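# Plug rack relays into matching color-marked panel sockets

## Task

Take every relay (small clear box with a colored button on top) from the black rack and seat it in the empty panel socket whose colored mark matches its button color. It counts as seated only when it matches the relays already installed: button facing the same side as theirs, top flush with theirs, and upright. There is no click to feel. A relay left in a wrong socket fails the job. Any relay already in the panel that ends up lifted partway or tilted also fails it. The relays must stay seated without the robot holding them.

## Robot and tools

Robot: two arms, left_arm and right_arm. Each has six revolute joints in this column order: waist, shoulder, elbow, forearm roll, wrist pitch, wrist roll. Each has a parallel gripper. The names do not tell you which side of a camera image an arm is on.

Frame: one shared scene frame. The origin is on the table surface midway between the arms. +z is up, +x points out across the table, and left_arm sits on the +y side. Positions are in metres, orientations are quaternions in w,x,y,z order, and velocities are in m/s and rad/s. The printed hand position is approximate, and it drifts more when the arm is stretched far out.

Gripper geometry: the fingers point along the gripper's +z axis and close along its y axis. end_effector_position is the spot between the pads when they are shut. Closed fingertips reach about 19 mm past that point, open ones about 6 mm. A flat block sticks out about 9 cm along the gripper's +x axis from the last joint's axis and turns with the wrist. While closing, the tips move about 13 mm farther from the arm, so leave that gap above surfaces.

Tool execute_actions takes an argument actions, a list with zero items or one item.
- An empty list sends nothing and returns the current state with pictures.
- A wait is {"steps": N}, with N up to 300. It sends nothing new and returns once N control steps have passed since the previous result. Your reply time counts toward N.
- A move is {"rows": [...], "steps": N}, with N from 4 to 15 (default 15). One step is 1/30 s. Each row is used for one step, and the last row repeats if there are fewer rows than steps.
- The optional pictures: true asks for camera images with the result.

Each row holds 18 numbers covering both arms, even if only one moves. The first 9 are for left_arm and the last 9 for right_arm. Each 9 are: six absolute joint target angles in radians, in the column order above, then gripper position, force_limit and speed, each from -1 to 1.
- Joint ranges: waist, shoulder, forearm roll, wrist pitch and wrist roll are -6.283 to 6.283. The elbow is -2.792 to 2.792.
- A call is refused if a target goes more than 0.010 past a range end and is also farther out than that joint's last reported angle. A refused call moves nothing.
- The true joint end can be up to 0.010 off the stated one. Targets beyond it are clipped, and the result may say "joint sent to its limit".
- Gripper position: +1 is fully open (85 mm). The pads touch at about -0.8. At -1 the fingers squeeze until something blocks them.
- force_limit sets pad force on a 40 mm object: about 20 N at -1, 128 N at 0 and 235 N at +1.
- speed sets how fast the gap changes: about 20, 85 and 150 mm/s at -1, 0 and +1. A fast close adds a few newtons of grip.
- To leave a gripper alone, resend its previous three numbers, because a 0 is a real command. A new force or speed applies only after the position value changes by at least 0.01. To grip more gently, open first.

Motion limits: each joint's speed is capped, ramps up over 0.3 s, and all joints of an arm arrive together. The commanded target may lead the measured angle only by a set amount: 0.456 rad for waist and shoulder, 0.683 for the elbow, 0.854 for the wrist joints. Targets that would move the hand more than 70 mm from where it is are scaled back. Far moves therefore need several calls.

The robot keeps moving while you think. The last 4 steps of each move run after its result comes back. Arms keep heading to the last row until they settle or a step is HELD.

Reading results: the state line gives each arm's hand position, quaternion and velocities. The Joint positions and Joint velocities lines list one block per arm, in column order.

Gripper status and counts:
- object_status 0 means moving. 1 means blocked while opening. 2 means blocked while closing, which is what a good grasp shows. 3 means it reached the target or the pads met.
- After a grip at force_limit -1, status stays 2 even if the part is lost, so confirm with the cameras.
- position_measured is in counts: 3 is open, about 78 is 60 mm, 130 is 40 mm, 180 is 20 mm, and 230 is closed.

Other result lines: HELD marks steps whose row was not fully sent. "joint command not followed" means a clearance check changed joint targets. MOTOR HOT warns of overheating. OVER-TEMPERATURE FAULT means the brakes were set until the motor cools.

Tool zoom_image: pass camera (cam_left_wrist or cam_right_wrist) and region [x0, y0, x1, y1]. The region is in pixels of that camera's latest 504x504 image, measured from the top-left corner, and can be at most 504x504. Both wrist cameras are fisheye; their intrinsics are listed in the setup.

This cannot be undone. The result reports success and gives the next task.

Avoid the following:
- Torque faults: the arm stops for 10 s. Load limits are 295 N m for waist and shoulder, 139 for the elbow and 39.1 for the wrist joints, and held weight counts.
- Any outside force of 144 N or more on an arm, its tool or its load, which also stops it.
- Arms colliding or pressing on each other.
- Slams, drops and slips.
- Knocking anything off the table.
- Disturbing the relays already in the panel.

Brief tugs on a held part or pushes on loose objects may happen, so check the grasp after moving. Push relays straight down gently, then check that they are flush and upright before releasing and ending the scene.

Each tool is called as name(argument=value, ...), one argument or row to a line, values as JSON.

## Session

execute_actions(
  actions=[],
)

Scene clock: 0.00 s of 8400.00 s.
left_arm: end_effector_position=(+0.2018, +0.8384, +0.2343) position_measured=3 object_status=3 end_effector_quat_wxyz=(-0.322, +0.943, +0.021, +0.078) end_effector_velocity=(-0.000, -0.000, +0.000) end_effector_angular_velocity=(-0.000, -0.002, +0.001) | right_arm: end_effector_position=(+0.7115, -0.2183, +0.1215) position_measured=3 object_status=3 end_effector_quat_wxyz=(+0.332, -0.163, +0.918, +0.144) end_effector_velocity=(-0.000, -0.000, +0.001) end_effector_angular_velocity=(+0.000, -0.001, -0.000)
Joint positions: left_arm=[ 0.629 -0.331  2.408  0.704  0.612 -2.96 ] | right_arm=[-0.093  0.385  1.946  1.195  0.337 -1.302]
Joint velocities: left_arm=[ 0.    -0.     0.     0.    -0.001 -0.002] | right_arm=[-0.    -0.002  0.     0.     0.     0.   ]

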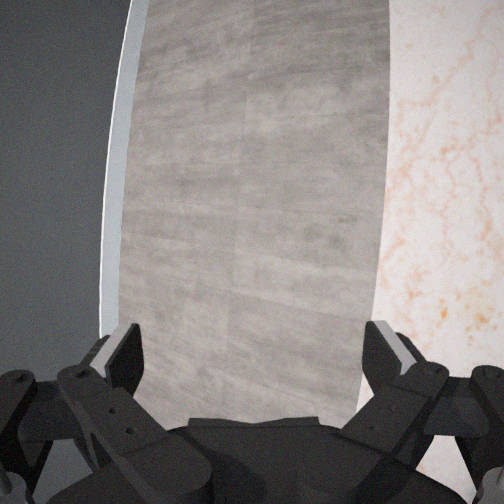

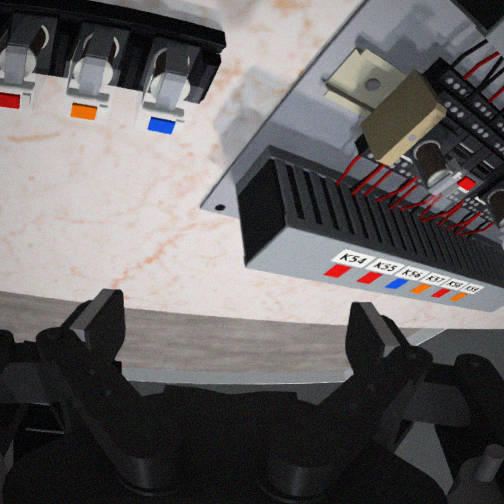

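execute_actions(
  actions=[
    {"rows":[[0.629,-0.331,2.408,0.704,0.612,-2.96,1,0,0,-0.093,0.2,1.7,1.195,0.337,-1.302,1,0,0]],"steps":15},
  ],
)

execute_actions(
  actions=[
    {"rows":[[0.629,-0.331,2.408,0.704,0.612,-2.96,1,0,0,0.045,0.324,1.502,0,1.315,-2.893,1,0,0]],"steps":15},
  ],
)

execute_actions(
  actions=[
    {"rows":[[0.629,-0.331,2.408,0.704,0.612,-2.96,1,0,0,0.045,0.324,1.502,0,1.315,-2.893,1,0,0]],"steps":15},
  ],
)

execute_actions(
  actions=[
    {"steps":30},
  ],
  pictures=true,
)

Scene clock: 1.80 s of 8400.00 s.
left_arm: end_effector_position=(+0.2020, +0.8387, +0.2345) position_measured=3 object_status=3 end_effector_quat_wxyz=(-0.323, +0.943, +0.021, +0.078) end_effector_velocity=(-0.001, +0.001, +0.000) end_effector_angular_velocity=(+0.000, +0.000, +0.002) | right_arm: end_effector_position=(+0.7846, -0.2103, +0.3269) position_measured=3 object_status=3 end_effector_quat_wxyz=(+0.457, -0.176, +0.862, +0.134) end_effector_velocity=(+0.142, +0.015, +0.688) end_effector_angular_velocity=(+0.097, -0.856, -0.002)
Joint positions: left_arm=[ 0.629 -0.331  2.408  0.704  0.612 -2.96 ] | right_arm=[-0.093  0.267  1.788  1.195  0.337 -1.302]
Joint velocities: left_arm=[ 0.001  0.    -0.001  0.     0.001 -0.001] | right_arm=[-0.001 -0.371 -0.49   0.001 -0.     0.   ]
Steps of this call (steps 1 to 43: nothing new was sent; steps 44 to 54: the first 11 steps of this action). Readings (joint positions | what the end effector reports):
44: left_arm=[0.629 -0.331 2.408 0.704 0.612 -2.960] | right_arm=[-0.093 0.385 1.946 1.195 0.337 -1.302] | left_arm position_measured=3 object_status=3 | right_arm position_measured=3 object_status=3
45: left_arm=[0.629 -0.331 2.408 0.704 0.612 -2.960] | right_arm=[-0.093 0.381 1.941 1.195 0.337 -1.302] | left_arm position_measured=3 object_status=3 | right_arm position_measured=3 object_status=3
47: left_arm=[0.629 -0.331 2.408 0.704 0.612 -2.960] | right_arm=[-0.093 0.356 1.906 1.195 0.337 -1.302] | left_arm position_measured=3 object_status=3 | right_arm position_measured=3 object_status=3
51: left_arm=[0.629 -0.331 2.408 0.704 0.612 -2.960] | right_arm=[-0.093 0.304 1.838 1.195 0.337 -1.302] | left_arm position_measured=3 object_status=3 | right_arm position_measured=3 object_status=3
54: the state above

Scene clock: 2.30 s of 8400.00 s.
left_arm: end_effector_position=(+0.2020, +0.8387, +0.2345) position_measured=3 object_status=3 end_effector_quat_wxyz=(-0.323, +0.943, +0.021, +0.078) end_effector_velocity=(-0.000, -0.000, -0.000) end_effector_angular_velocity=(-0.000, +0.001, -0.000) | right_arm: end_effector_position=(+0.7227, -0.1159, +0.3832) position_measured=3 object_status=3 end_effector_quat_wxyz=(+0.382, -0.647, +0.659, +0.042) end_effector_velocity=(-0.343, +0.013, -0.379) end_effector_angular_velocity=(-2.736, -0.390, +3.183)
Joint positions: left_arm=[ 0.629 -0.331  2.408  0.704  0.612 -2.96 ] | right_arm=[-0.028  0.254  1.604  0.723  0.773 -1.774]
Joint velocities: left_arm=[-0.001  0.    -0.     0.     0.002  0.   ] | right_arm=[ 0.206  0.195 -0.285 -2.025  1.508 -2.05 ]
Steps of this call (steps 1 to 4: the last 4 steps of your previous action; steps 5 to 15: the first 11 steps of this action). Readings (joint positions | what the end effector reports):
5: left_arm=[0.629 -0.331 2.408 0.704 0.612 -2.960] | right_arm=[-0.093 0.206 1.708 1.195 0.337 -1.302] | left_arm position_measured=3 object_status=3 | right_arm position_measured=3 object_status=3
6: left_arm=[0.629 -0.331 2.408 0.704 0.612 -2.960] | right_arm=[-0.092 0.201 1.697 1.188 0.343 -1.309] | left_arm position_measured=3 object_status=3 | right_arm position_measured=3 object_status=3
8: left_arm=[0.629 -0.331 2.408 0.704 0.612 -2.960] | right_arm=[-0.081 0.205 1.676 1.132 0.399 -1.365] | left_arm position_measured=3 object_status=3 | right_arm position_measured=3 object_status=3
12: left_arm=[0.629 -0.331 2.408 0.704 0.612 -2.960] | right_arm=[-0.050 0.234 1.634 0.916 0.613 -1.581] | left_arm position_measured=3 object_status=3 | right_arm position_measured=3 object_status=3
15: the state above

Scene clock: 2.80 s of 8400.00 s.
left_arm: end_effector_position=(+0.2020, +0.8387, +0.2345) position_measured=3 object_status=3 end_effector_quat_wxyz=(-0.323, +0.943, +0.021, +0.078) end_effector_velocity=(-0.000, +0.000, -0.000) end_effector_angular_velocity=(-0.000, -0.001, +0.001) | right_arm: end_effector_position=(+0.6204, -0.2189, +0.2999) position_measured=3 object_status=3 end_effector_quat_wxyz=(-0.001, +1.000, -0.002, +0.001) end_effector_velocity=(-0.012, -0.031, +0.000) end_effector_angular_velocity=(-0.141, +0.056, +0.266)
Joint positions: left_arm=[ 0.629 -0.331  2.408  0.704  0.612 -2.96 ] | right_arm=[ 0.045  0.324  1.502  0.002  1.313 -2.889]
Joint velocities: left_arm=[ 0.001  0.    -0.     0.    -0.001 -0.001] | right_arm=[ 0.013  0.013 -0.018 -0.126  0.095 -0.221]
Steps of this call (steps 1 to 4: the last 4 steps of your previous action; steps 5 to 15: the first 11 steps of this action). Readings (joint positions | what the end effector reports):
5: left_arm=[0.629 -0.331 2.408 0.704 0.612 -2.960] | right_arm=[0.004 0.285 1.559 0.403 1.013 -2.186] | left_arm position_measured=3 object_status=3 | right_arm position_measured=3 object_status=3
6: left_arm=[0.629 -0.331 2.408 0.704 0.612 -2.960] | right_arm=[0.010 0.291 1.551 0.345 1.056 -2.286] | left_arm position_measured=3 object_status=3 | right_arm position_measured=3 object_status=3
8: left_arm=[0.629 -0.331 2.408 0.704 0.612 -2.960] | right_arm=[0.022 0.302 1.534 0.230 1.142 -2.488] | left_arm position_measured=3 object_status=3 | right_arm position_measured=3 object_status=3
12: left_arm=[0.629 -0.331 2.408 0.704 0.612 -2.960] | right_arm=[0.040 0.319 1.509 0.052 1.276 -2.802] | left_arm position_measured=3 object_status=3 | right_arm position_measured=3 object_status=3
15: the state above

Scene clock: 3.80 s of 8400.00 s.
left_arm: end_effector_position=(+0.2020, +0.8387, +0.2345) position_measured=3 object_status=3 end_effector_quat_wxyz=(-0.323, +0.943, +0.021, +0.078) end_effector_velocity=(+0.001, -0.000, +0.000) end_effector_angular_velocity=(+0.000, -0.001, -0.002) | right_arm: end_effector_position=(+0.6202, -0.2195, +0.3000) position_measured=3 object_status=3 end_effector_quat_wxyz=(-0.000, +1.000, +0.000, +0.000) end_effector_velocity=(-0.000, +0.000, +0.001) end_effector_angular_velocity=(-0.000, -0.001, +0.001)
Joint positions: left_arm=[ 0.629 -0.331  2.408  0.704  0.612 -2.96 ] | right_arm=[ 0.045  0.324  1.502 -0.     1.315 -2.893]
Joint velocities: left_arm=[-0.001  0.    -0.    -0.    -0.001  0.   ] | right_arm=[ 0.001 -0.001  0.    -0.001 -0.    -0.   ]
Kept back: nothing.
Steps of this call (steps 1 to 4: the last 4 steps of your previous action; steps 5 to 15: the robot went on to your last target; steps 16 to 30: nothing new was sent). Readings (joint positions | what the end effector reports):
1: left_arm=[0.629 -0.331 2.408 0.704 0.612 -2.960] | right_arm=[0.045 0.324 1.502 0.001 1.315 -2.892] | left_arm position_measured=3 object_status=3 | right_arm position_measured=3 object_status=3
2: left_arm=[0.629 -0.331 2.408 0.704 0.612 -2.960] | right_arm=[0.045 0.324 1.502 0.000 1.315 -2.893] | left_arm position_measured=3 object_status=3 | right_arm position_measured=3 object_status=3
4: left_arm=[0.629 -0.331 2.408 0.704 0.612 -2.960] | right_arm=[0.045 0.324 1.502 0.000 1.315 -2.893] | left_arm position_measured=3 object_status=3 | right_arm position_measured=3 object_status=3
8: left_arm=[0.629 -0.331 2.408 0.704 0.612 -2.960] | right_arm=[0.045 0.324 1.502 0.000 1.315 -2.893] | left_arm position_measured=3 object_status=3 | right_arm position_measured=3 object_status=3
30: the state above
All arms were judged still, so your last target was given up. Only a new action makes them travel on or press farther. Fingers that are still opening or closing keep moving.

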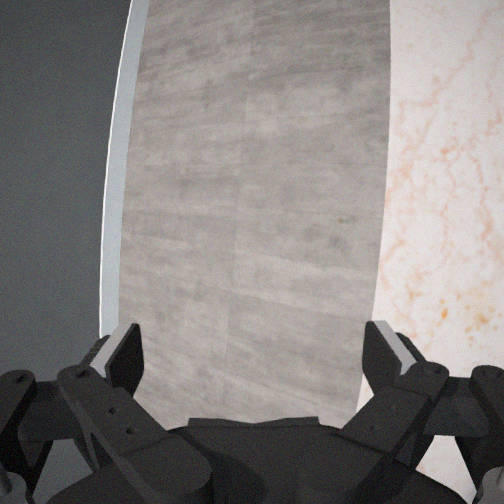

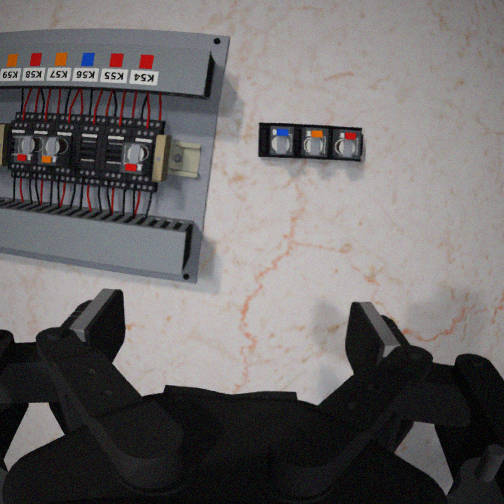

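zoom_image(
  camera="cam_right_wrist",
  region=[0,20,240,260],
)

zoom_image(
  camera="cam_right_wrist",
  region=[240,90,380,190],
)

Region (0, 20, 240, 260) of cam_right_wrist's 504x504 image, scaled by 2.100, with more detail than that image has.

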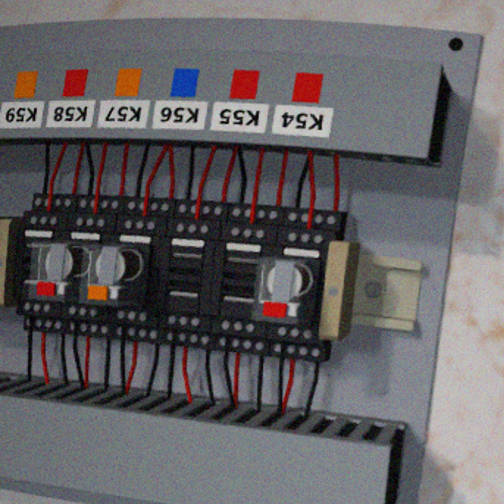

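Region (240, 90, 380, 190) of cam_right_wrist's 504x504 image, scaled by 3.600, with more detail than that image has; it fills the top 360 rows of this view, and the rest is white.

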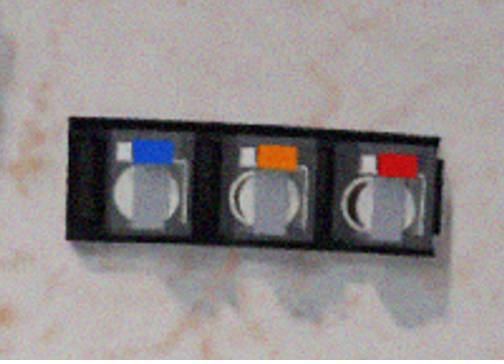

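execute_actions(
  actions=[
    {"rows":[[0.629,-0.331,2.408,0.704,0.612,-2.96,1,0,0,-0.031,0.3266,1.6894,0,1.1256,-2.9687,1,0,0]],"steps":15},
  ],
)

execute_actions(
  actions=[
    {"steps":15},
  ],
  pictures=true,
)

Scene clock: 4.90 s of 8400.00 s.
left_arm: end_effector_position=(+0.2020, +0.8387, +0.2345) position_measured=3 object_status=3 end_effector_quat_wxyz=(-0.323, +0.943, +0.021, +0.078) end_effector_velocity=(-0.001, -0.000, -0.000) end_effector_angular_velocity=(-0.001, +0.002, +0.001) | right_arm: end_effector_position=(+0.6002, -0.2798, +0.1998) position_measured=3 object_status=3 end_effector_quat_wxyz=(+0.000, +1.000, -0.000, -0.000) end_effector_velocity=(+0.002, +0.000, -0.000) end_effector_angular_velocity=(+0.001, -0.006, +0.002)
Joint positions: left_arm=[ 0.629 -0.331  2.408  0.704  0.612 -2.96 ] | right_arm=[-0.031  0.327  1.689 -0.     1.126 -2.969]
Joint velocities: left_arm=[ 0.     0.     0.    -0.     0.002  0.001] | right_arm=[-0.     0.     0.    -0.    -0.006 -0.002]
Steps of this call (steps 1 to 22: nothing new was sent; steps 23 to 33: the first 11 steps of this action). Readings (joint positions | what the end effector reports):
23: left_arm=[0.629 -0.331 2.408 0.704 0.612 -2.960] | right_arm=[0.045 0.324 1.502 -0.000 1.315 -2.893] | left_arm position_measured=3 object_status=3 | right_arm position_measured=3 object_status=3
24: left_arm=[0.629 -0.331 2.408 0.704 0.612 -2.960] | right_arm=[0.043 0.324 1.507 -0.000 1.310 -2.895] | left_arm position_measured=3 object_status=3 | right_arm position_measured=3 object_status=3
26: left_arm=[0.629 -0.331 2.408 0.704 0.612 -2.960] | right_arm=[0.025 0.324 1.552 -0.000 1.265 -2.913] | left_arm position_measured=3 object_status=3 | right_arm position_measured=3 object_status=3
30: left_arm=[0.629 -0.331 2.408 0.704 0.612 -2.960] | right_arm=[-0.023 0.327 1.671 -0.000 1.145 -2.961] | left_arm position_measured=3 object_status=3 | right_arm position_measured=3 object_status=3
33: the state above

Scene clock: 5.40 s of 8400.00 s.
left_arm: end_effector_position=(+0.2020, +0.8387, +0.2345) position_measured=3 object_status=3 end_effector_quat_wxyz=(-0.323, +0.943, +0.021, +0.078) end_effector_velocity=(+0.000, -0.000, -0.000) end_effector_angular_velocity=(-0.000, -0.000, -0.001) | right_arm: end_effector_position=(+0.6000, -0.2799, +0.1998) position_measured=3 object_status=3 end_effector_quat_wxyz=(+0.000, +1.000, -0.000, -0.000) end_effector_velocity=(-0.000, +0.000, +0.001) end_effector_angular_velocity=(+0.000, -0.001, +0.001)
Joint positions: left_arm=[ 0.629 -0.331  2.408  0.704  0.612 -2.96 ] | right_arm=[-0.031  0.327  1.689 -0.     1.126 -2.969]
Joint velocities: left_arm=[-0.001 -0.     0.001 -0.    -0.    -0.001] | right_arm=[ 0.001 -0.001 -0.    -0.     0.    -0.   ]
Kept back: nothing.
Steps of this call (steps 1 to 4: the last 4 steps of your previous action; steps 5 to 15: the robot went on to your last target). Readings (joint positions | what the end effector reports):
1: left_arm=[0.629 -0.331 2.408 0.704 0.612 -2.960] | right_arm=[-0.031 0.327 1.689 -0.000 1.126 -2.969] | left_arm position_measured=3 object_status=3 | right_arm position_measured=3 object_status=3
2: left_arm=[0.629 -0.331 2.408 0.704 0.612 -2.960] | right_arm=[-0.031 0.327 1.689 -0.000 1.126 -2.969] | left_arm position_measured=3 object_status=3 | right_arm position_measured=3 object_status=3
4: left_arm=[0.629 -0.331 2.408 0.704 0.612 -2.960] | right_arm=[-0.031 0.327 1.689 -0.000 1.126 -2.969] | left_arm position_measured=3 object_status=3 | right_arm position_measured=3 object_status=3
8: left_arm=[0.629 -0.331 2.408 0.704 0.612 -2.960] | right_arm=[-0.031 0.327 1.689 -0.000 1.126 -2.969] | left_arm position_measured=3 object_status=3 | right_arm position_measured=3 object_status=3
15: the state above
All arms were judged still, so your last target was given up. Only a new action makes them travel on or press farther. Fingers that are still opening or closing keep moving.

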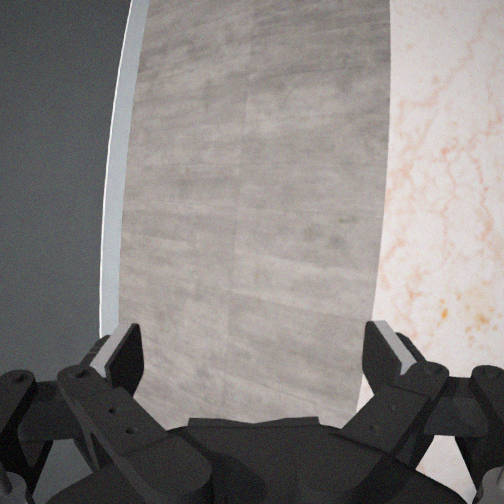

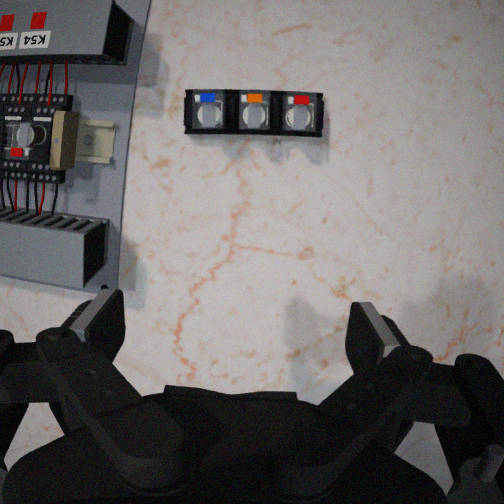

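execute_actions(
  actions=[
    {"rows":[[0.629,-0.331,2.408,0.704,0.612,-2.96,1,0,0,-0.0467,0.4695,1.5981,0,1.074,-2.9843,1,0,0]],"steps":15},
  ],
)

execute_actions(
  actions=[
    {"steps":12},
  ],
  pictures=true,
)

Scene clock: 6.27 s of 8400.00 s.
left_arm: end_effector_position=(+0.2020, +0.8387, +0.2345) position_measured=3 object_status=3 end_effector_quat_wxyz=(-0.323, +0.943, +0.021, +0.078) end_effector_velocity=(-0.000, +0.000, +0.001) end_effector_angular_velocity=(+0.001, -0.000, +0.000) | right_arm: end_effector_position=(+0.6700, -0.2800, +0.1396) position_measured=3 object_status=3 end_effector_quat_wxyz=(-0.000, +1.000, -0.000, -0.000) end_effector_velocity=(+0.007, +0.001, +0.007) end_effector_angular_velocity=(+0.002, -0.015, -0.000)
Joint positions: left_arm=[ 0.629 -0.331  2.408  0.704  0.612 -2.96 ] | right_arm=[-0.047  0.47   1.598  0.     1.074 -2.984]
Joint velocities: left_arm=[ 0.001 -0.001 -0.001  0.    -0.     0.001] | right_arm=[-0.001 -0.002 -0.012 -0.    -0.002 -0.   ]
Steps of this call (steps 1 to 15: nothing new was sent; steps 16 to 26: the first 11 steps of this action). Readings (joint positions | what the end effector reports):
16: left_arm=[0.629 -0.331 2.408 0.704 0.612 -2.960] | right_arm=[-0.031 0.327 1.689 0.000 1.126 -2.969] | left_arm position_measured=3 object_status=3 | right_arm position_measured=3 object_status=3
17: left_arm=[0.629 -0.331 2.408 0.704 0.612 -2.960] | right_arm=[-0.031 0.330 1.687 0.000 1.124 -2.969] | left_arm position_measured=3 object_status=3 | right_arm position_measured=3 object_status=3
19: left_arm=[0.629 -0.331 2.408 0.704 0.612 -2.960] | right_arm=[-0.035 0.359 1.668 0.000 1.113 -2.972] | left_arm position_measured=3 object_status=3 | right_arm position_measured=3 object_status=3
23: left_arm=[0.629 -0.331 2.408 0.704 0.612 -2.960] | right_arm=[-0.045 0.457 1.607 0.000 1.079 -2.983] | left_arm position_measured=3 object_status=3 | right_arm position_measured=3 object_status=3
26: the state above

Scene clock: 6.67 s of 8400.00 s.
left_arm: end_effector_position=(+0.2020, +0.8387, +0.2345) position_measured=3 object_status=3 end_effector_quat_wxyz=(-0.323, +0.943, +0.021, +0.078) end_effector_velocity=(+0.001, -0.001, -0.001) end_effector_angular_velocity=(-0.001, +0.001, -0.002) | right_arm: end_effector_position=(+0.6701, -0.2800, +0.1398) position_measured=3 object_status=3 end_effector_quat_wxyz=(-0.000, +1.000, -0.000, +0.000) end_effector_velocity=(-0.000, +0.000, +0.001) end_effector_angular_velocity=(+0.000, -0.001, +0.000)
Joint positions: left_arm=[ 0.629 -0.331  2.408  0.704  0.612 -2.96 ] | right_arm=[-0.047  0.47   1.598  0.     1.074 -2.984]
Joint velocities: left_arm=[-0.002  0.     0.001  0.    -0.     0.   ] | right_arm=[ 0.    -0.001 -0.     0.    -0.    -0.   ]
Kept back: nothing.
Steps of this call (steps 1 to 4: the last 4 steps of your previous action; steps 5 to 12: the robot went on to your last target). Readings (joint positions | what the end effector reports):
1: left_arm=[0.629 -0.331 2.408 0.704 0.612 -2.960] | right_arm=[-0.047 0.470 1.598 0.000 1.074 -2.984] | left_arm position_measured=3 object_status=3 | right_arm position_measured=3 object_status=3
2: left_arm=[0.629 -0.331 2.408 0.704 0.612 -2.960] | right_arm=[-0.047 0.470 1.598 0.000 1.074 -2.984] | left_arm position_measured=3 object_status=3 | right_arm position_measured=3 object_status=3
4: left_arm=[0.629 -0.331 2.408 0.704 0.612 -2.960] | right_arm=[-0.047 0.470 1.598 0.000 1.074 -2.984] | left_arm position_measured=3 object_status=3 | right_arm position_measured=3 object_status=3
8: left_arm=[0.629 -0.331 2.408 0.704 0.612 -2.960] | right_arm=[-0.047 0.470 1.598 0.000 1.074 -2.984] | left_arm position_measured=3 object_status=3 | right_arm position_measured=3 object_status=3
12: the state above

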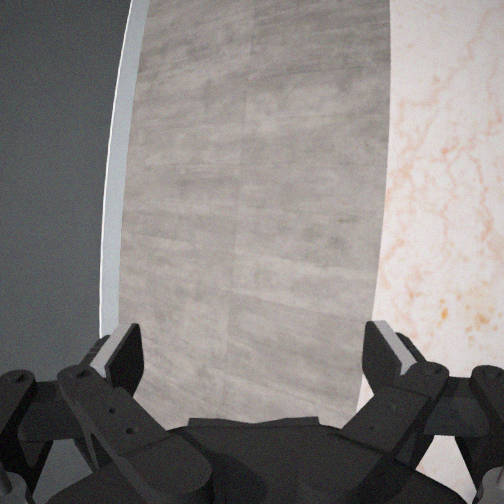

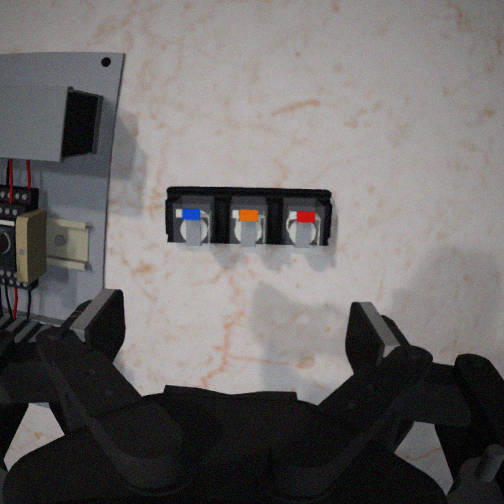

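execute_actions(
  actions=[
    {"rows":[[0.629,-0.331,2.408,0.704,0.612,-2.96,1,0,0,-0.0507,0.5129,1.5698,0,1.0589,-1.4175,1,0,0]],"steps":15},
  ],
)

execute_actions(
  actions=[
    {"steps":20},
  ],
  pictures=true,
)

Scene clock: 7.53 s of 8400.00 s.
left_arm: end_effector_position=(+0.2020, +0.8387, +0.2345) position_measured=3 object_status=3 end_effector_quat_wxyz=(-0.323, +0.943, +0.021, +0.078) end_effector_velocity=(+0.001, -0.000, +0.000) end_effector_angular_velocity=(+0.001, +0.000, -0.003) | right_arm: end_effector_position=(+0.6837, -0.2799, +0.1263) position_measured=3 object_status=3 end_effector_quat_wxyz=(-0.000, +0.938, -0.348, +0.000) end_effector_velocity=(+0.043, -0.001, -0.043) end_effector_angular_velocity=(+0.000, +0.000, -3.824)
Joint positions: left_arm=[ 0.629 -0.331  2.408  0.704  0.612 -2.96 ] | right_arm=[-0.049  0.499  1.579 -0.     1.064 -2.276]
Joint velocities: left_arm=[-0.001  0.    -0.     0.    -0.001  0.002] | right_arm=[-0.009  0.093 -0.061 -0.    -0.032  3.815]
Steps of this call (steps 1 to 15: the robot went on to your last target; steps 16 to 26: the first 11 steps of this action). Readings (joint positions | what the end effector reports):
16: left_arm=[0.629 -0.331 2.408 0.704 0.612 -2.960] | right_arm=[-0.047 0.470 1.598 -0.000 1.074 -2.984] | left_arm position_measured=3 object_status=3 | right_arm position_measured=3 object_status=3
17: left_arm=[0.629 -0.331 2.408 0.704 0.612 -2.960] | right_arm=[-0.047 0.470 1.598 -0.000 1.074 -2.978] | left_arm position_measured=3 object_status=3 | right_arm position_measured=3 object_status=3
19: left_arm=[0.629 -0.331 2.408 0.704 0.612 -2.960] | right_arm=[-0.047 0.472 1.596 -0.000 1.073 -2.921] | left_arm position_measured=3 object_status=3 | right_arm position_measured=3 object_status=3
23: left_arm=[0.629 -0.331 2.408 0.704 0.612 -2.960] | right_arm=[-0.048 0.487 1.587 -0.000 1.068 -2.635] | left_arm position_measured=3 object_status=3 | right_arm position_measured=3 object_status=3
26: the state above

Scene clock: 8.20 s of 8400.00 s.
left_arm: end_effector_position=(+0.2020, +0.8387, +0.2345) position_measured=3 object_status=3 end_effector_quat_wxyz=(-0.323, +0.943, +0.021, +0.078) end_effector_velocity=(-0.000, +0.000, -0.000) end_effector_angular_velocity=(-0.000, -0.000, +0.001) | right_arm: end_effector_position=(+0.6900, -0.2800, +0.1197) position_measured=3 object_status=3 end_effector_quat_wxyz=(+0.000, -0.707, +0.707, -0.000) end_effector_velocity=(-0.000, +0.000, -0.001) end_effector_angular_velocity=(-0.000, +0.001, -0.000)
Joint positions: left_arm=[ 0.629 -0.331  2.408  0.704  0.612 -2.96 ] | right_arm=[-0.051  0.513  1.57  -0.     1.059 -1.418]
Joint velocities: left_arm=[ 0.001  0.     0.     0.    -0.    -0.   ] | right_arm=[ 0.     0.001  0.     0.    -0.     0.   ]
Kept back: nothing.
Steps of this call (steps 1 to 4: the last 4 steps of your previous action; steps 5 to 20: the robot went on to your last target). Readings (joint positions | what the end effector reports):
1: left_arm=[0.629 -0.331 2.408 0.704 0.612 -2.960] | right_arm=[-0.050 0.502 1.577 -0.000 1.063 -2.148] | left_arm position_measured=3 object_status=3 | right_arm position_measured=3 object_status=3
2: left_arm=[0.629 -0.331 2.408 0.704 0.612 -2.960] | right_arm=[-0.050 0.504 1.576 -0.000 1.062 -2.020] | left_arm position_measured=3 object_status=3 | right_arm position_measured=3 object_status=3
4: left_arm=[0.629 -0.331 2.408 0.704 0.612 -2.960] | right_arm=[-0.050 0.508 1.573 -0.000 1.061 -1.787] | left_arm position_measured=3 object_status=3 | right_arm position_measured=3 object_status=3
8: left_arm=[0.629 -0.331 2.408 0.704 0.612 -2.960] | right_arm=[-0.051 0.512 1.570 -0.000 1.059 -1.490] | left_arm position_measured=3 object_status=3 | right_arm position_measured=3 object_status=3
20: the state above

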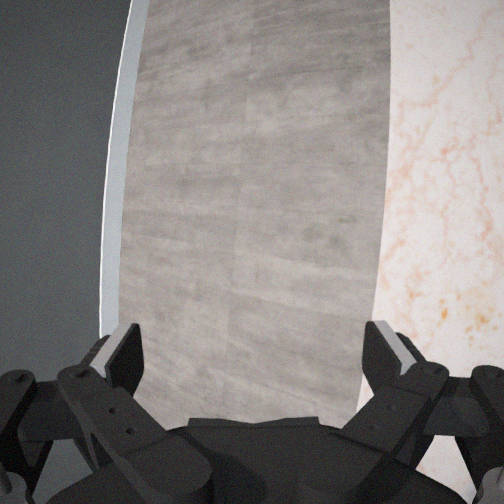

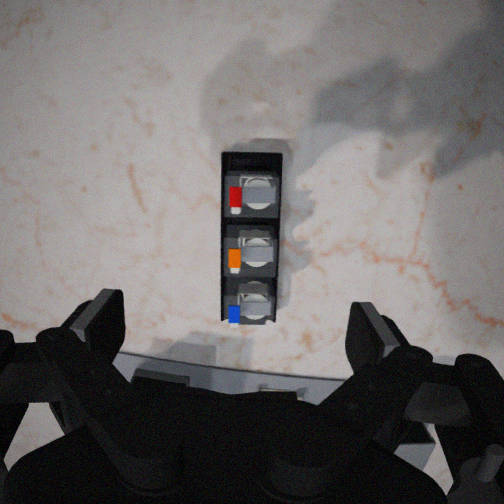

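execute_actions(
  actions=[
    {"rows":[[0.629,-0.331,2.408,0.704,0.612,-2.96,1,0,0,-0.0549,0.5353,1.6057,0,1.0006,-1.4217,1,0,0]],"steps":15},
  ],
)

execute_actions(
  actions=[
    {"steps":5},
  ],
  pictures=true,
)

Scene clock: 9.17 s of 8400.00 s.
left_arm: end_effector_position=(+0.2020, +0.8387, +0.2345) position_measured=3 object_status=3 end_effector_quat_wxyz=(-0.323, +0.943, +0.021, +0.078) end_effector_velocity=(+0.000, +0.000, +0.001) end_effector_angular_velocity=(+0.001, -0.001, -0.001) | right_arm: end_effector_position=(+0.6861, -0.2840, +0.0847) position_measured=3 object_status=3 end_effector_quat_wxyz=(-0.000, -0.707, +0.707, +0.000) end_effector_velocity=(+0.000, +0.000, +0.001) end_effector_angular_velocity=(+0.001, -0.001, +0.001)
Joint positions: left_arm=[ 0.629 -0.331  2.408  0.704  0.612 -2.96 ] | right_arm=[-0.055  0.536  1.606 -0.     1.001 -1.422]
Joint velocities: left_arm=[ 0.     0.    -0.001 -0.    -0.001  0.001] | right_arm=[ 0.    -0.001 -0.     0.    -0.    -0.001]
Steps of this call (steps 1 to 15: the robot went on to your last target; steps 16 to 18: nothing new was sent; steps 19 to 29: the first 11 steps of this action). Readings (joint positions | what the end effector reports):
19: left_arm=[0.629 -0.331 2.408 0.704 0.612 -2.960] | right_arm=[-0.051 0.513 1.570 -0.000 1.059 -1.418] | left_arm position_measured=3 object_status=3 | right_arm position_measured=3 object_status=3
20: left_arm=[0.629 -0.331 2.408 0.704 0.612 -2.960] | right_arm=[-0.051 0.515 1.573 -0.000 1.051 -1.418] | left_arm position_measured=3 object_status=3 | right_arm position_measured=3 object_status=3
22: left_arm=[0.629 -0.331 2.408 0.704 0.612 -2.960] | right_arm=[-0.054 0.531 1.600 -0.000 1.011 -1.420] | left_arm position_measured=3 object_status=3 | right_arm position_measured=3 object_status=3
26: left_arm=[0.629 -0.331 2.408 0.704 0.612 -2.960] | right_arm=[-0.055 0.536 1.606 -0.000 1.001 -1.422] | left_arm position_measured=3 object_status=3 | right_arm position_measured=3 object_status=3
29: the state above

Scene clock: 9.33 s of 8400.00 s.
left_arm: end_effector_position=(+0.2020, +0.8387, +0.2345) position_measured=3 object_status=3 end_effector_quat_wxyz=(-0.323, +0.943, +0.021, +0.078) end_effector_velocity=(+0.000, +0.000, +0.001) end_effector_angular_velocity=(+0.001, -0.002, +0.001) | right_arm: end_effector_position=(+0.6860, -0.2840, +0.0848) position_measured=3 object_status=3 end_effector_quat_wxyz=(-0.000, -0.707, +0.707, +0.000) end_effector_velocity=(-0.001, +0.002, +0.000) end_effector_angular_velocity=(+0.001, -0.000, +0.002)
Joint positions: left_arm=[ 0.629 -0.331  2.408  0.704  0.612 -2.96 ] | right_arm=[-0.055  0.535  1.606 -0.     1.001 -1.422]
Joint velocities: left_arm=[ 0.     0.    -0.001 -0.    -0.001 -0.001] | right_arm=[ 0.002 -0.001  0.     0.001 -0.    -0.   ]
Kept back: nothing.
Steps of this call (steps 1 to 4: the last 4 steps of your previous action; step 5: the robot went on to your last target). Readings (joint positions | what the end effector reports):
1: left_arm=[0.629 -0.331 2.408 0.704 0.612 -2.960] | right_arm=[-0.055 0.536 1.606 -0.000 1.001 -1.422] | left_arm position_measured=3 object_status=3 | right_arm position_measured=3 object_status=3
2: left_arm=[0.629 -0.331 2.408 0.704 0.612 -2.960] | right_arm=[-0.055 0.536 1.606 -0.000 1.001 -1.422] | left_arm position_measured=3 object_status=3 | right_arm position_measured=3 object_status=3
4: left_arm=[0.629 -0.331 2.408 0.704 0.612 -2.960] | right_arm=[-0.055 0.535 1.606 -0.000 1.001 -1.422] | left_arm position_measured=3 object_status=3 | right_arm position_measured=3 object_status=3
5: the state above

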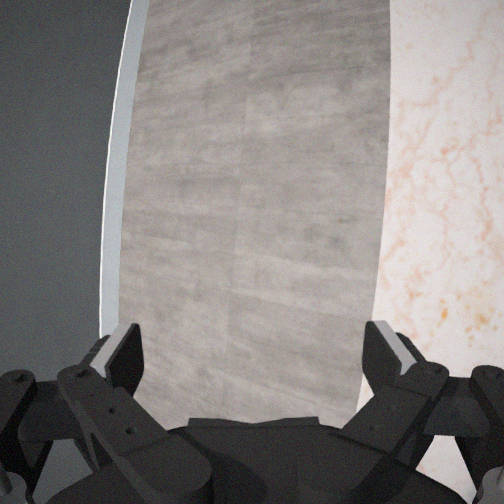

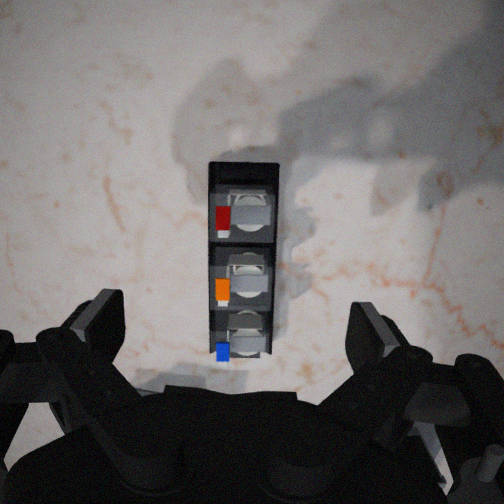

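zoom_image(
  camera="cam_right_wrist",
  region=[90,150,390,400],
)

Region (90, 150, 390, 400) of cam_right_wrist's 504x504 image, scaled by 1.680, with more detail than that image has.

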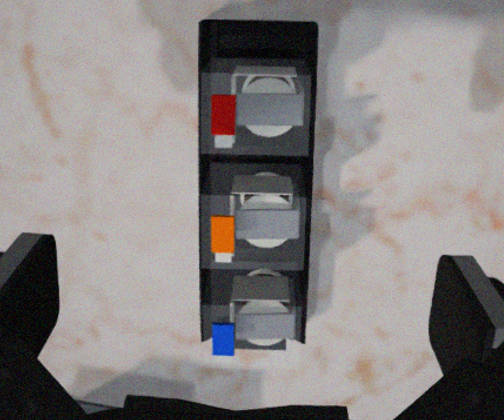

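execute_actions(
  actions=[
    {"rows":[[0.629,-0.331,2.408,0.704,0.612,-2.96,1,0,0,-0.0549,0.551,1.616,0,0.9746,-1.4217,0.15,0,0]],"steps":15},
  ],
)

execute_actions(
  actions=[
    {"steps":8},
  ],
  pictures=true,
)

Scene clock: 10.07 s of 8400.00 s.
left_arm: end_effector_position=(+0.2020, +0.8387, +0.2345) position_measured=3 object_status=3 end_effector_quat_wxyz=(-0.323, +0.943, +0.021, +0.078) end_effector_velocity=(+0.000, +0.000, +0.001) end_effector_angular_velocity=(+0.001, -0.001, +0.000) | right_arm: end_effector_position=(+0.6863, -0.2838, +0.0676) position_measured=63 object_status=0 end_effector_quat_wxyz=(-0.000, -0.707, +0.707, +0.000) end_effector_velocity=(+0.000, -0.000, +0.001) end_effector_angular_velocity=(+0.000, -0.001, -0.000)
Joint positions: left_arm=[ 0.629 -0.331  2.408  0.704  0.612 -2.96 ] | right_arm=[-0.055  0.551  1.616  0.     0.975 -1.422]
Joint velocities: left_arm=[-0.    -0.    -0.001 -0.     0.    -0.001] | right_arm=[-0.    -0.001 -0.    -0.    -0.     0.   ]
Steps of this call (steps 1 to 11: the robot went on to your last target; steps 12 to 22: the first 11 steps of this action). Readings (joint positions | what the end effector reports):
12: left_arm=[0.629 -0.331 2.408 0.704 0.612 -2.960] | right_arm=[-0.055 0.535 1.606 0.000 1.000 -1.422] | left_arm position_measured=3 object_status=3 | right_arm position_measured=3 object_status=0
13: left_arm=[0.629 -0.331 2.408 0.704 0.612 -2.960] | right_arm=[-0.055 0.538 1.608 0.000 0.994 -1.422] | left_arm position_measured=3 object_status=3 | right_arm position_measured=4 object_status=0
15: left_arm=[0.629 -0.331 2.408 0.704 0.612 -2.960] | right_arm=[-0.055 0.551 1.617 0.000 0.976 -1.422] | left_arm position_measured=3 object_status=3 | right_arm position_measured=13 object_status=0
19: left_arm=[0.629 -0.331 2.408 0.704 0.612 -2.960] | right_arm=[-0.055 0.551 1.616 0.000 0.975 -1.422] | left_arm position_measured=3 object_status=3 | right_arm position_measured=41 object_status=0
22: the state above

Scene clock: 10.33 s of 8400.00 s.
left_arm: end_effector_position=(+0.2020, +0.8387, +0.2345) position_measured=3 object_status=3 end_effector_quat_wxyz=(-0.323, +0.943, +0.021, +0.078) end_effector_velocity=(+0.001, -0.001, +0.000) end_effector_angular_velocity=(-0.000, -0.001, -0.001) | right_arm: end_effector_position=(+0.6863, -0.2839, +0.0676) position_measured=109 object_status=0 end_effector_quat_wxyz=(-0.000, -0.707, +0.707, +0.000) end_effector_velocity=(+0.000, -0.000, +0.002) end_effector_angular_velocity=(+0.000, -0.002, -0.000)
Joint positions: left_arm=[ 0.629 -0.331  2.408  0.704  0.612 -2.96 ] | right_arm=[-0.055  0.551  1.616  0.     0.975 -1.422]
Joint velocities: left_arm=[-0.002 -0.    -0.     0.     0.    -0.002] | right_arm=[-0.    -0.002 -0.    -0.    -0.     0.   ]
Kept back: nothing.
Steps of this call (steps 1 to 4: the last 4 steps of your previous action; steps 5 to 8: the robot went on to your last target). Readings (joint positions | what the end effector reports):
1: left_arm=[0.629 -0.331 2.408 0.704 0.612 -2.960] | right_arm=[-0.055 0.551 1.616 0.000 0.975 -1.422] | left_arm position_measured=3 object_status=3 | right_arm position_measured=71 object_status=0
2: left_arm=[0.629 -0.331 2.408 0.704 0.612 -2.960] | right_arm=[-0.055 0.551 1.616 0.000 0.975 -1.422] | left_arm position_measured=3 object_status=3 | right_arm position_measured=79 object_status=0
4: left_arm=[0.629 -0.331 2.408 0.704 0.612 -2.960] | right_arm=[-0.055 0.551 1.616 0.000 0.975 -1.422] | left_arm position_measured=3 object_status=3 | right_arm position_measured=94 object_status=0
8: the state above

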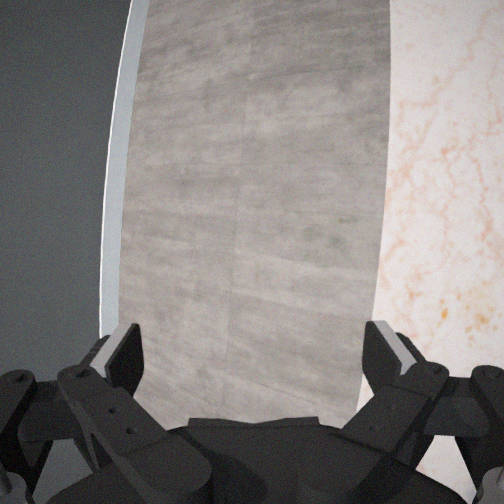

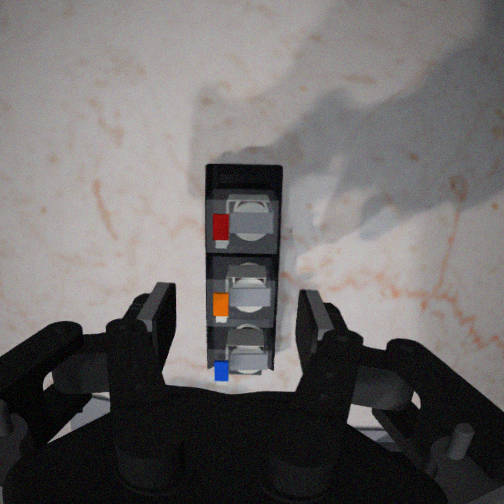

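execute_actions(
  actions=[
    {"rows":[[0.629,-0.331,2.408,0.704,0.612,-2.96,1,0,0,-0.0549,0.5672,1.626,0,0.9484,-1.4217,0.15,0,0]],"steps":12},
  ],
)

execute_actions(
  actions=[
    {"steps":6},
  ],
  pictures=true,
)

Scene clock: 10.97 s of 8400.00 s.
left_arm: end_effector_position=(+0.2020, +0.8387, +0.2345) position_measured=3 object_status=3 end_effector_quat_wxyz=(-0.323, +0.943, +0.021, +0.078) end_effector_velocity=(-0.001, -0.000, -0.000) end_effector_angular_velocity=(-0.000, +0.001, +0.000) | right_arm: end_effector_position=(+0.6864, -0.2840, +0.0503) position_measured=110 object_status=3 end_effector_quat_wxyz=(-0.000, -0.707, +0.707, -0.000) end_effector_velocity=(+0.000, -0.001, +0.001) end_effector_angular_velocity=(-0.000, -0.001, -0.000)
Joint positions: left_arm=[ 0.629 -0.331  2.408  0.704  0.612 -2.96 ] | right_arm=[-0.055  0.567  1.626 -0.     0.948 -1.422]
Joint velocities: left_arm=[ 0.001 -0.     0.001  0.     0.001  0.001] | right_arm=[-0.001 -0.001  0.    -0.    -0.     0.   ]
Steps of this call (steps 1 to 11: the robot went on to your last target; steps 12 to 19: the first 8 steps of this action). Readings (joint positions | what the end effector reports):
12: left_arm=[0.629 -0.331 2.408 0.704 0.612 -2.960] | right_arm=[-0.055 0.551 1.616 -0.000 0.974 -1.422] | left_arm position_measured=3 object_status=3 | right_arm position_measured=110 object_status=3
13: left_arm=[0.629 -0.331 2.408 0.704 0.612 -2.960] | right_arm=[-0.055 0.554 1.618 0.000 0.968 -1.422] | left_arm position_measured=3 object_status=3 | right_arm position_measured=110 object_status=3
15: left_arm=[0.629 -0.331 2.408 0.704 0.612 -2.960] | right_arm=[-0.055 0.567 1.627 -0.000 0.949 -1.422] | left_arm position_measured=3 object_status=3 | right_arm position_measured=110 object_status=3
19: the state above

Scene clock: 11.17 s of 8400.00 s.
left_arm: end_effector_position=(+0.2020, +0.8387, +0.2345) position_measured=3 object_status=3 end_effector_quat_wxyz=(-0.323, +0.943, +0.021, +0.078) end_effector_velocity=(-0.001, +0.000, -0.000) end_effector_angular_velocity=(-0.000, -0.001, +0.002) | right_arm: end_effector_position=(+0.6864, -0.2839, +0.0503) position_measured=110 object_status=3 end_effector_quat_wxyz=(-0.000, -0.707, +0.707, +0.000) end_effector_velocity=(+0.000, -0.000, +0.002) end_effector_angular_velocity=(+0.000, -0.002, -0.001)
Joint positions: left_arm=[ 0.629 -0.331  2.408  0.704  0.612 -2.96 ] | right_arm=[-0.055  0.567  1.626 -0.     0.948 -1.422]
Joint velocities: left_arm=[ 0.001 -0.     0.     0.     0.    -0.001] | right_arm=[-0.001 -0.002 -0.    -0.    -0.     0.   ]
Kept back: nothing.
Steps of this call (steps 1 to 4: the last 4 steps of your previous action; steps 5 to 6: the robot went on to your last target). Readings (joint positions | what the end effector reports):
1: left_arm=[0.629 -0.331 2.408 0.704 0.612 -2.960] | right_arm=[-0.055 0.567 1.626 -0.000 0.948 -1.422] | left_arm position_measured=3 object_status=3 | right_arm position_measured=110 object_status=3
2: left_arm=[0.629 -0.331 2.408 0.704 0.612 -2.960] | right_arm=[-0.055 0.567 1.626 -0.000 0.948 -1.422] | left_arm position_measured=3 object_status=3 | right_arm position_measured=110 object_status=3
4: left_arm=[0.629 -0.331 2.408 0.704 0.612 -2.960] | right_arm=[-0.055 0.567 1.626 -0.000 0.948 -1.422] | left_arm position_measured=3 object_status=3 | right_arm position_measured=110 object_status=3
6: the state above

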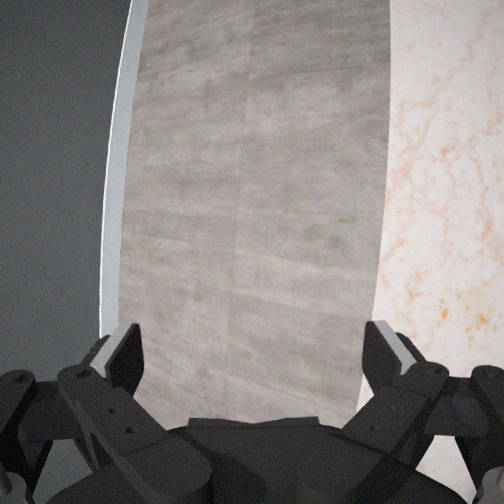

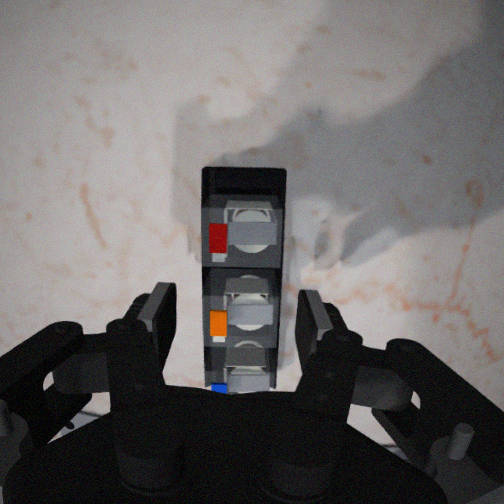

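zoom_image(
  camera="cam_right_wrist",
  region=[110,220,370,420],
)

Region (110, 220, 370, 420) of cam_right_wrist's 504x504 image, scaled by 1.938, with more detail than that image has; it fills the top 388 rows of this view, and the rest is white.

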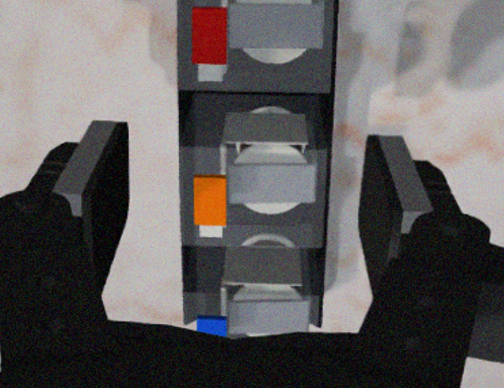

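execute_actions(
  actions=[
    {"rows":[[0.629,-0.331,2.408,0.704,0.612,-2.96,1,0,0,-0.0549,0.5672,1.626,0,0.9484,-1.4217,-1,-0.8,-0.3]],"steps":15},
  ],
)

execute_actions(
  actions=[
    {"steps":10},
  ],
  pictures=true,
)

Scene clock: 12.17 s of 8400.00 s.
left_arm: end_effector_position=(+0.2020, +0.8387, +0.2345) position_measured=3 object_status=3 end_effector_quat_wxyz=(-0.323, +0.943, +0.021, +0.078) end_effector_velocity=(+0.000, -0.000, -0.000) end_effector_angular_velocity=(+0.000, -0.001, -0.000) | right_arm: end_effector_position=(+0.6864, -0.2839, +0.0504) position_measured=156 object_status=0 end_effector_quat_wxyz=(+0.000, -0.707, +0.707, -0.000) end_effector_velocity=(+0.000, -0.000, +0.000) end_effector_angular_velocity=(+0.001, -0.001, -0.001)
Joint positions: left_arm=[ 0.629 -0.331  2.408  0.704  0.612 -2.96 ] | right_arm=[-0.055  0.567  1.626  0.     0.948 -1.422]
Joint velocities: left_arm=[ 0.    -0.     0.001 -0.    -0.001 -0.   ] | right_arm=[-0.    -0.    -0.     0.001 -0.001 -0.   ]
Steps of this call (steps 1 to 15: the robot went on to your last target; steps 16 to 19: nothing new was sent; steps 20 to 30: the first 11 steps of this action). Readings (joint positions | what the end effector reports):
20: left_arm=[0.629 -0.331 2.408 0.704 0.612 -2.960] | right_arm=[-0.055 0.567 1.626 0.000 0.948 -1.422] | left_arm position_measured=3 object_status=3 | right_arm position_measured=110 object_status=0
21: left_arm=[0.629 -0.331 2.408 0.704 0.612 -2.960] | right_arm=[-0.055 0.567 1.626 -0.000 0.948 -1.422] | left_arm position_measured=3 object_status=3 | right_arm position_measured=110 object_status=0
23: left_arm=[0.629 -0.331 2.408 0.704 0.612 -2.960] | right_arm=[-0.055 0.567 1.626 0.000 0.948 -1.422] | left_arm position_measured=3 object_status=3 | right_arm position_measured=117 object_status=0
27: left_arm=[0.629 -0.331 2.408 0.704 0.612 -2.960] | right_arm=[-0.055 0.567 1.626 0.000 0.948 -1.422] | left_arm position_measured=3 object_status=3 | right_arm position_measured=139 object_status=0
30: the state above

Scene clock: 12.50 s of 8400.00 s.
left_arm: end_effector_position=(+0.2020, +0.8387, +0.2345) position_measured=3 object_status=3 end_effector_quat_wxyz=(-0.323, +0.943, +0.021, +0.078) end_effector_velocity=(+0.001, -0.000, +0.000) end_effector_angular_velocity=(+0.000, -0.003, -0.001) | right_arm: end_effector_position=(+0.6865, -0.2839, +0.0504) position_measured=163 object_status=2 end_effector_quat_wxyz=(+0.000, -0.707, +0.707, -0.000) end_effector_velocity=(-0.000, +0.001, -0.002) end_effector_angular_velocity=(-0.000, +0.002, +0.001)
Joint positions: left_arm=[ 0.629 -0.331  2.408  0.704  0.612 -2.96 ] | right_arm=[-0.055  0.567  1.626  0.     0.948 -1.422]
Joint velocities: left_arm=[-0.002  0.     0.     0.    -0.002 -0.002] | right_arm=[ 0.001  0.002  0.    -0.     0.    -0.   ]
Kept back: nothing.
Steps of this call (steps 1 to 4: the last 4 steps of your previous action; steps 5 to 10: the robot went on to your last target). Readings (joint positions | what the end effector reports):
1: left_arm=[0.629 -0.331 2.408 0.704 0.612 -2.960] | right_arm=[-0.055 0.567 1.626 0.000 0.948 -1.422] | left_arm position_measured=3 object_status=3 | right_arm position_measured=162 object_status=0
2: left_arm=[0.629 -0.331 2.408 0.704 0.612 -2.960] | right_arm=[-0.055 0.567 1.626 0.000 0.948 -1.422] | left_arm position_measured=3 object_status=3 | right_arm position_measured=163 object_status=0
4: left_arm=[0.629 -0.331 2.408 0.704 0.612 -2.960] | right_arm=[-0.055 0.567 1.626 0.000 0.948 -1.422] | left_arm position_measured=3 object_status=3 | right_arm position_measured=163 object_status=0
8: left_arm=[0.629 -0.331 2.408 0.704 0.612 -2.960] | right_arm=[-0.055 0.567 1.626 0.000 0.948 -1.422] | left_arm position_measured=3 object_status=3 | right_arm position_measured=163 object_status=2
10: the state above

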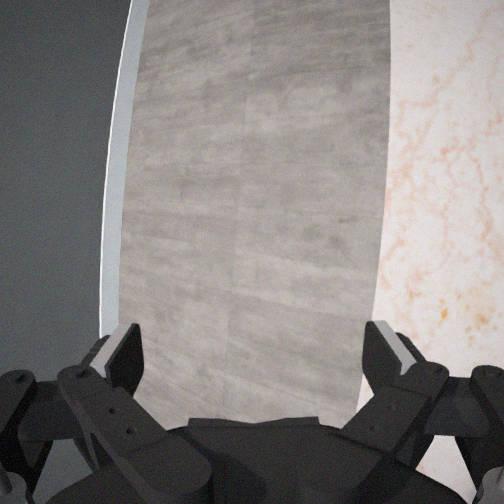

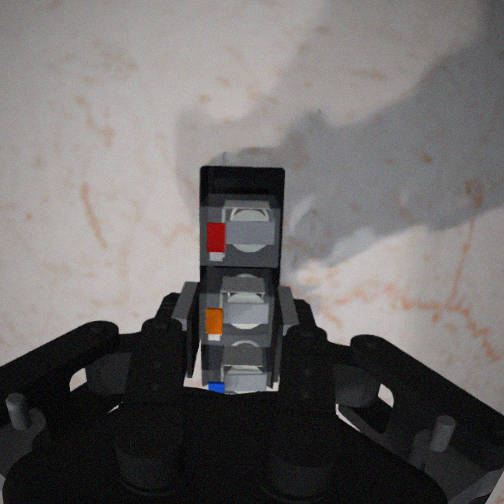

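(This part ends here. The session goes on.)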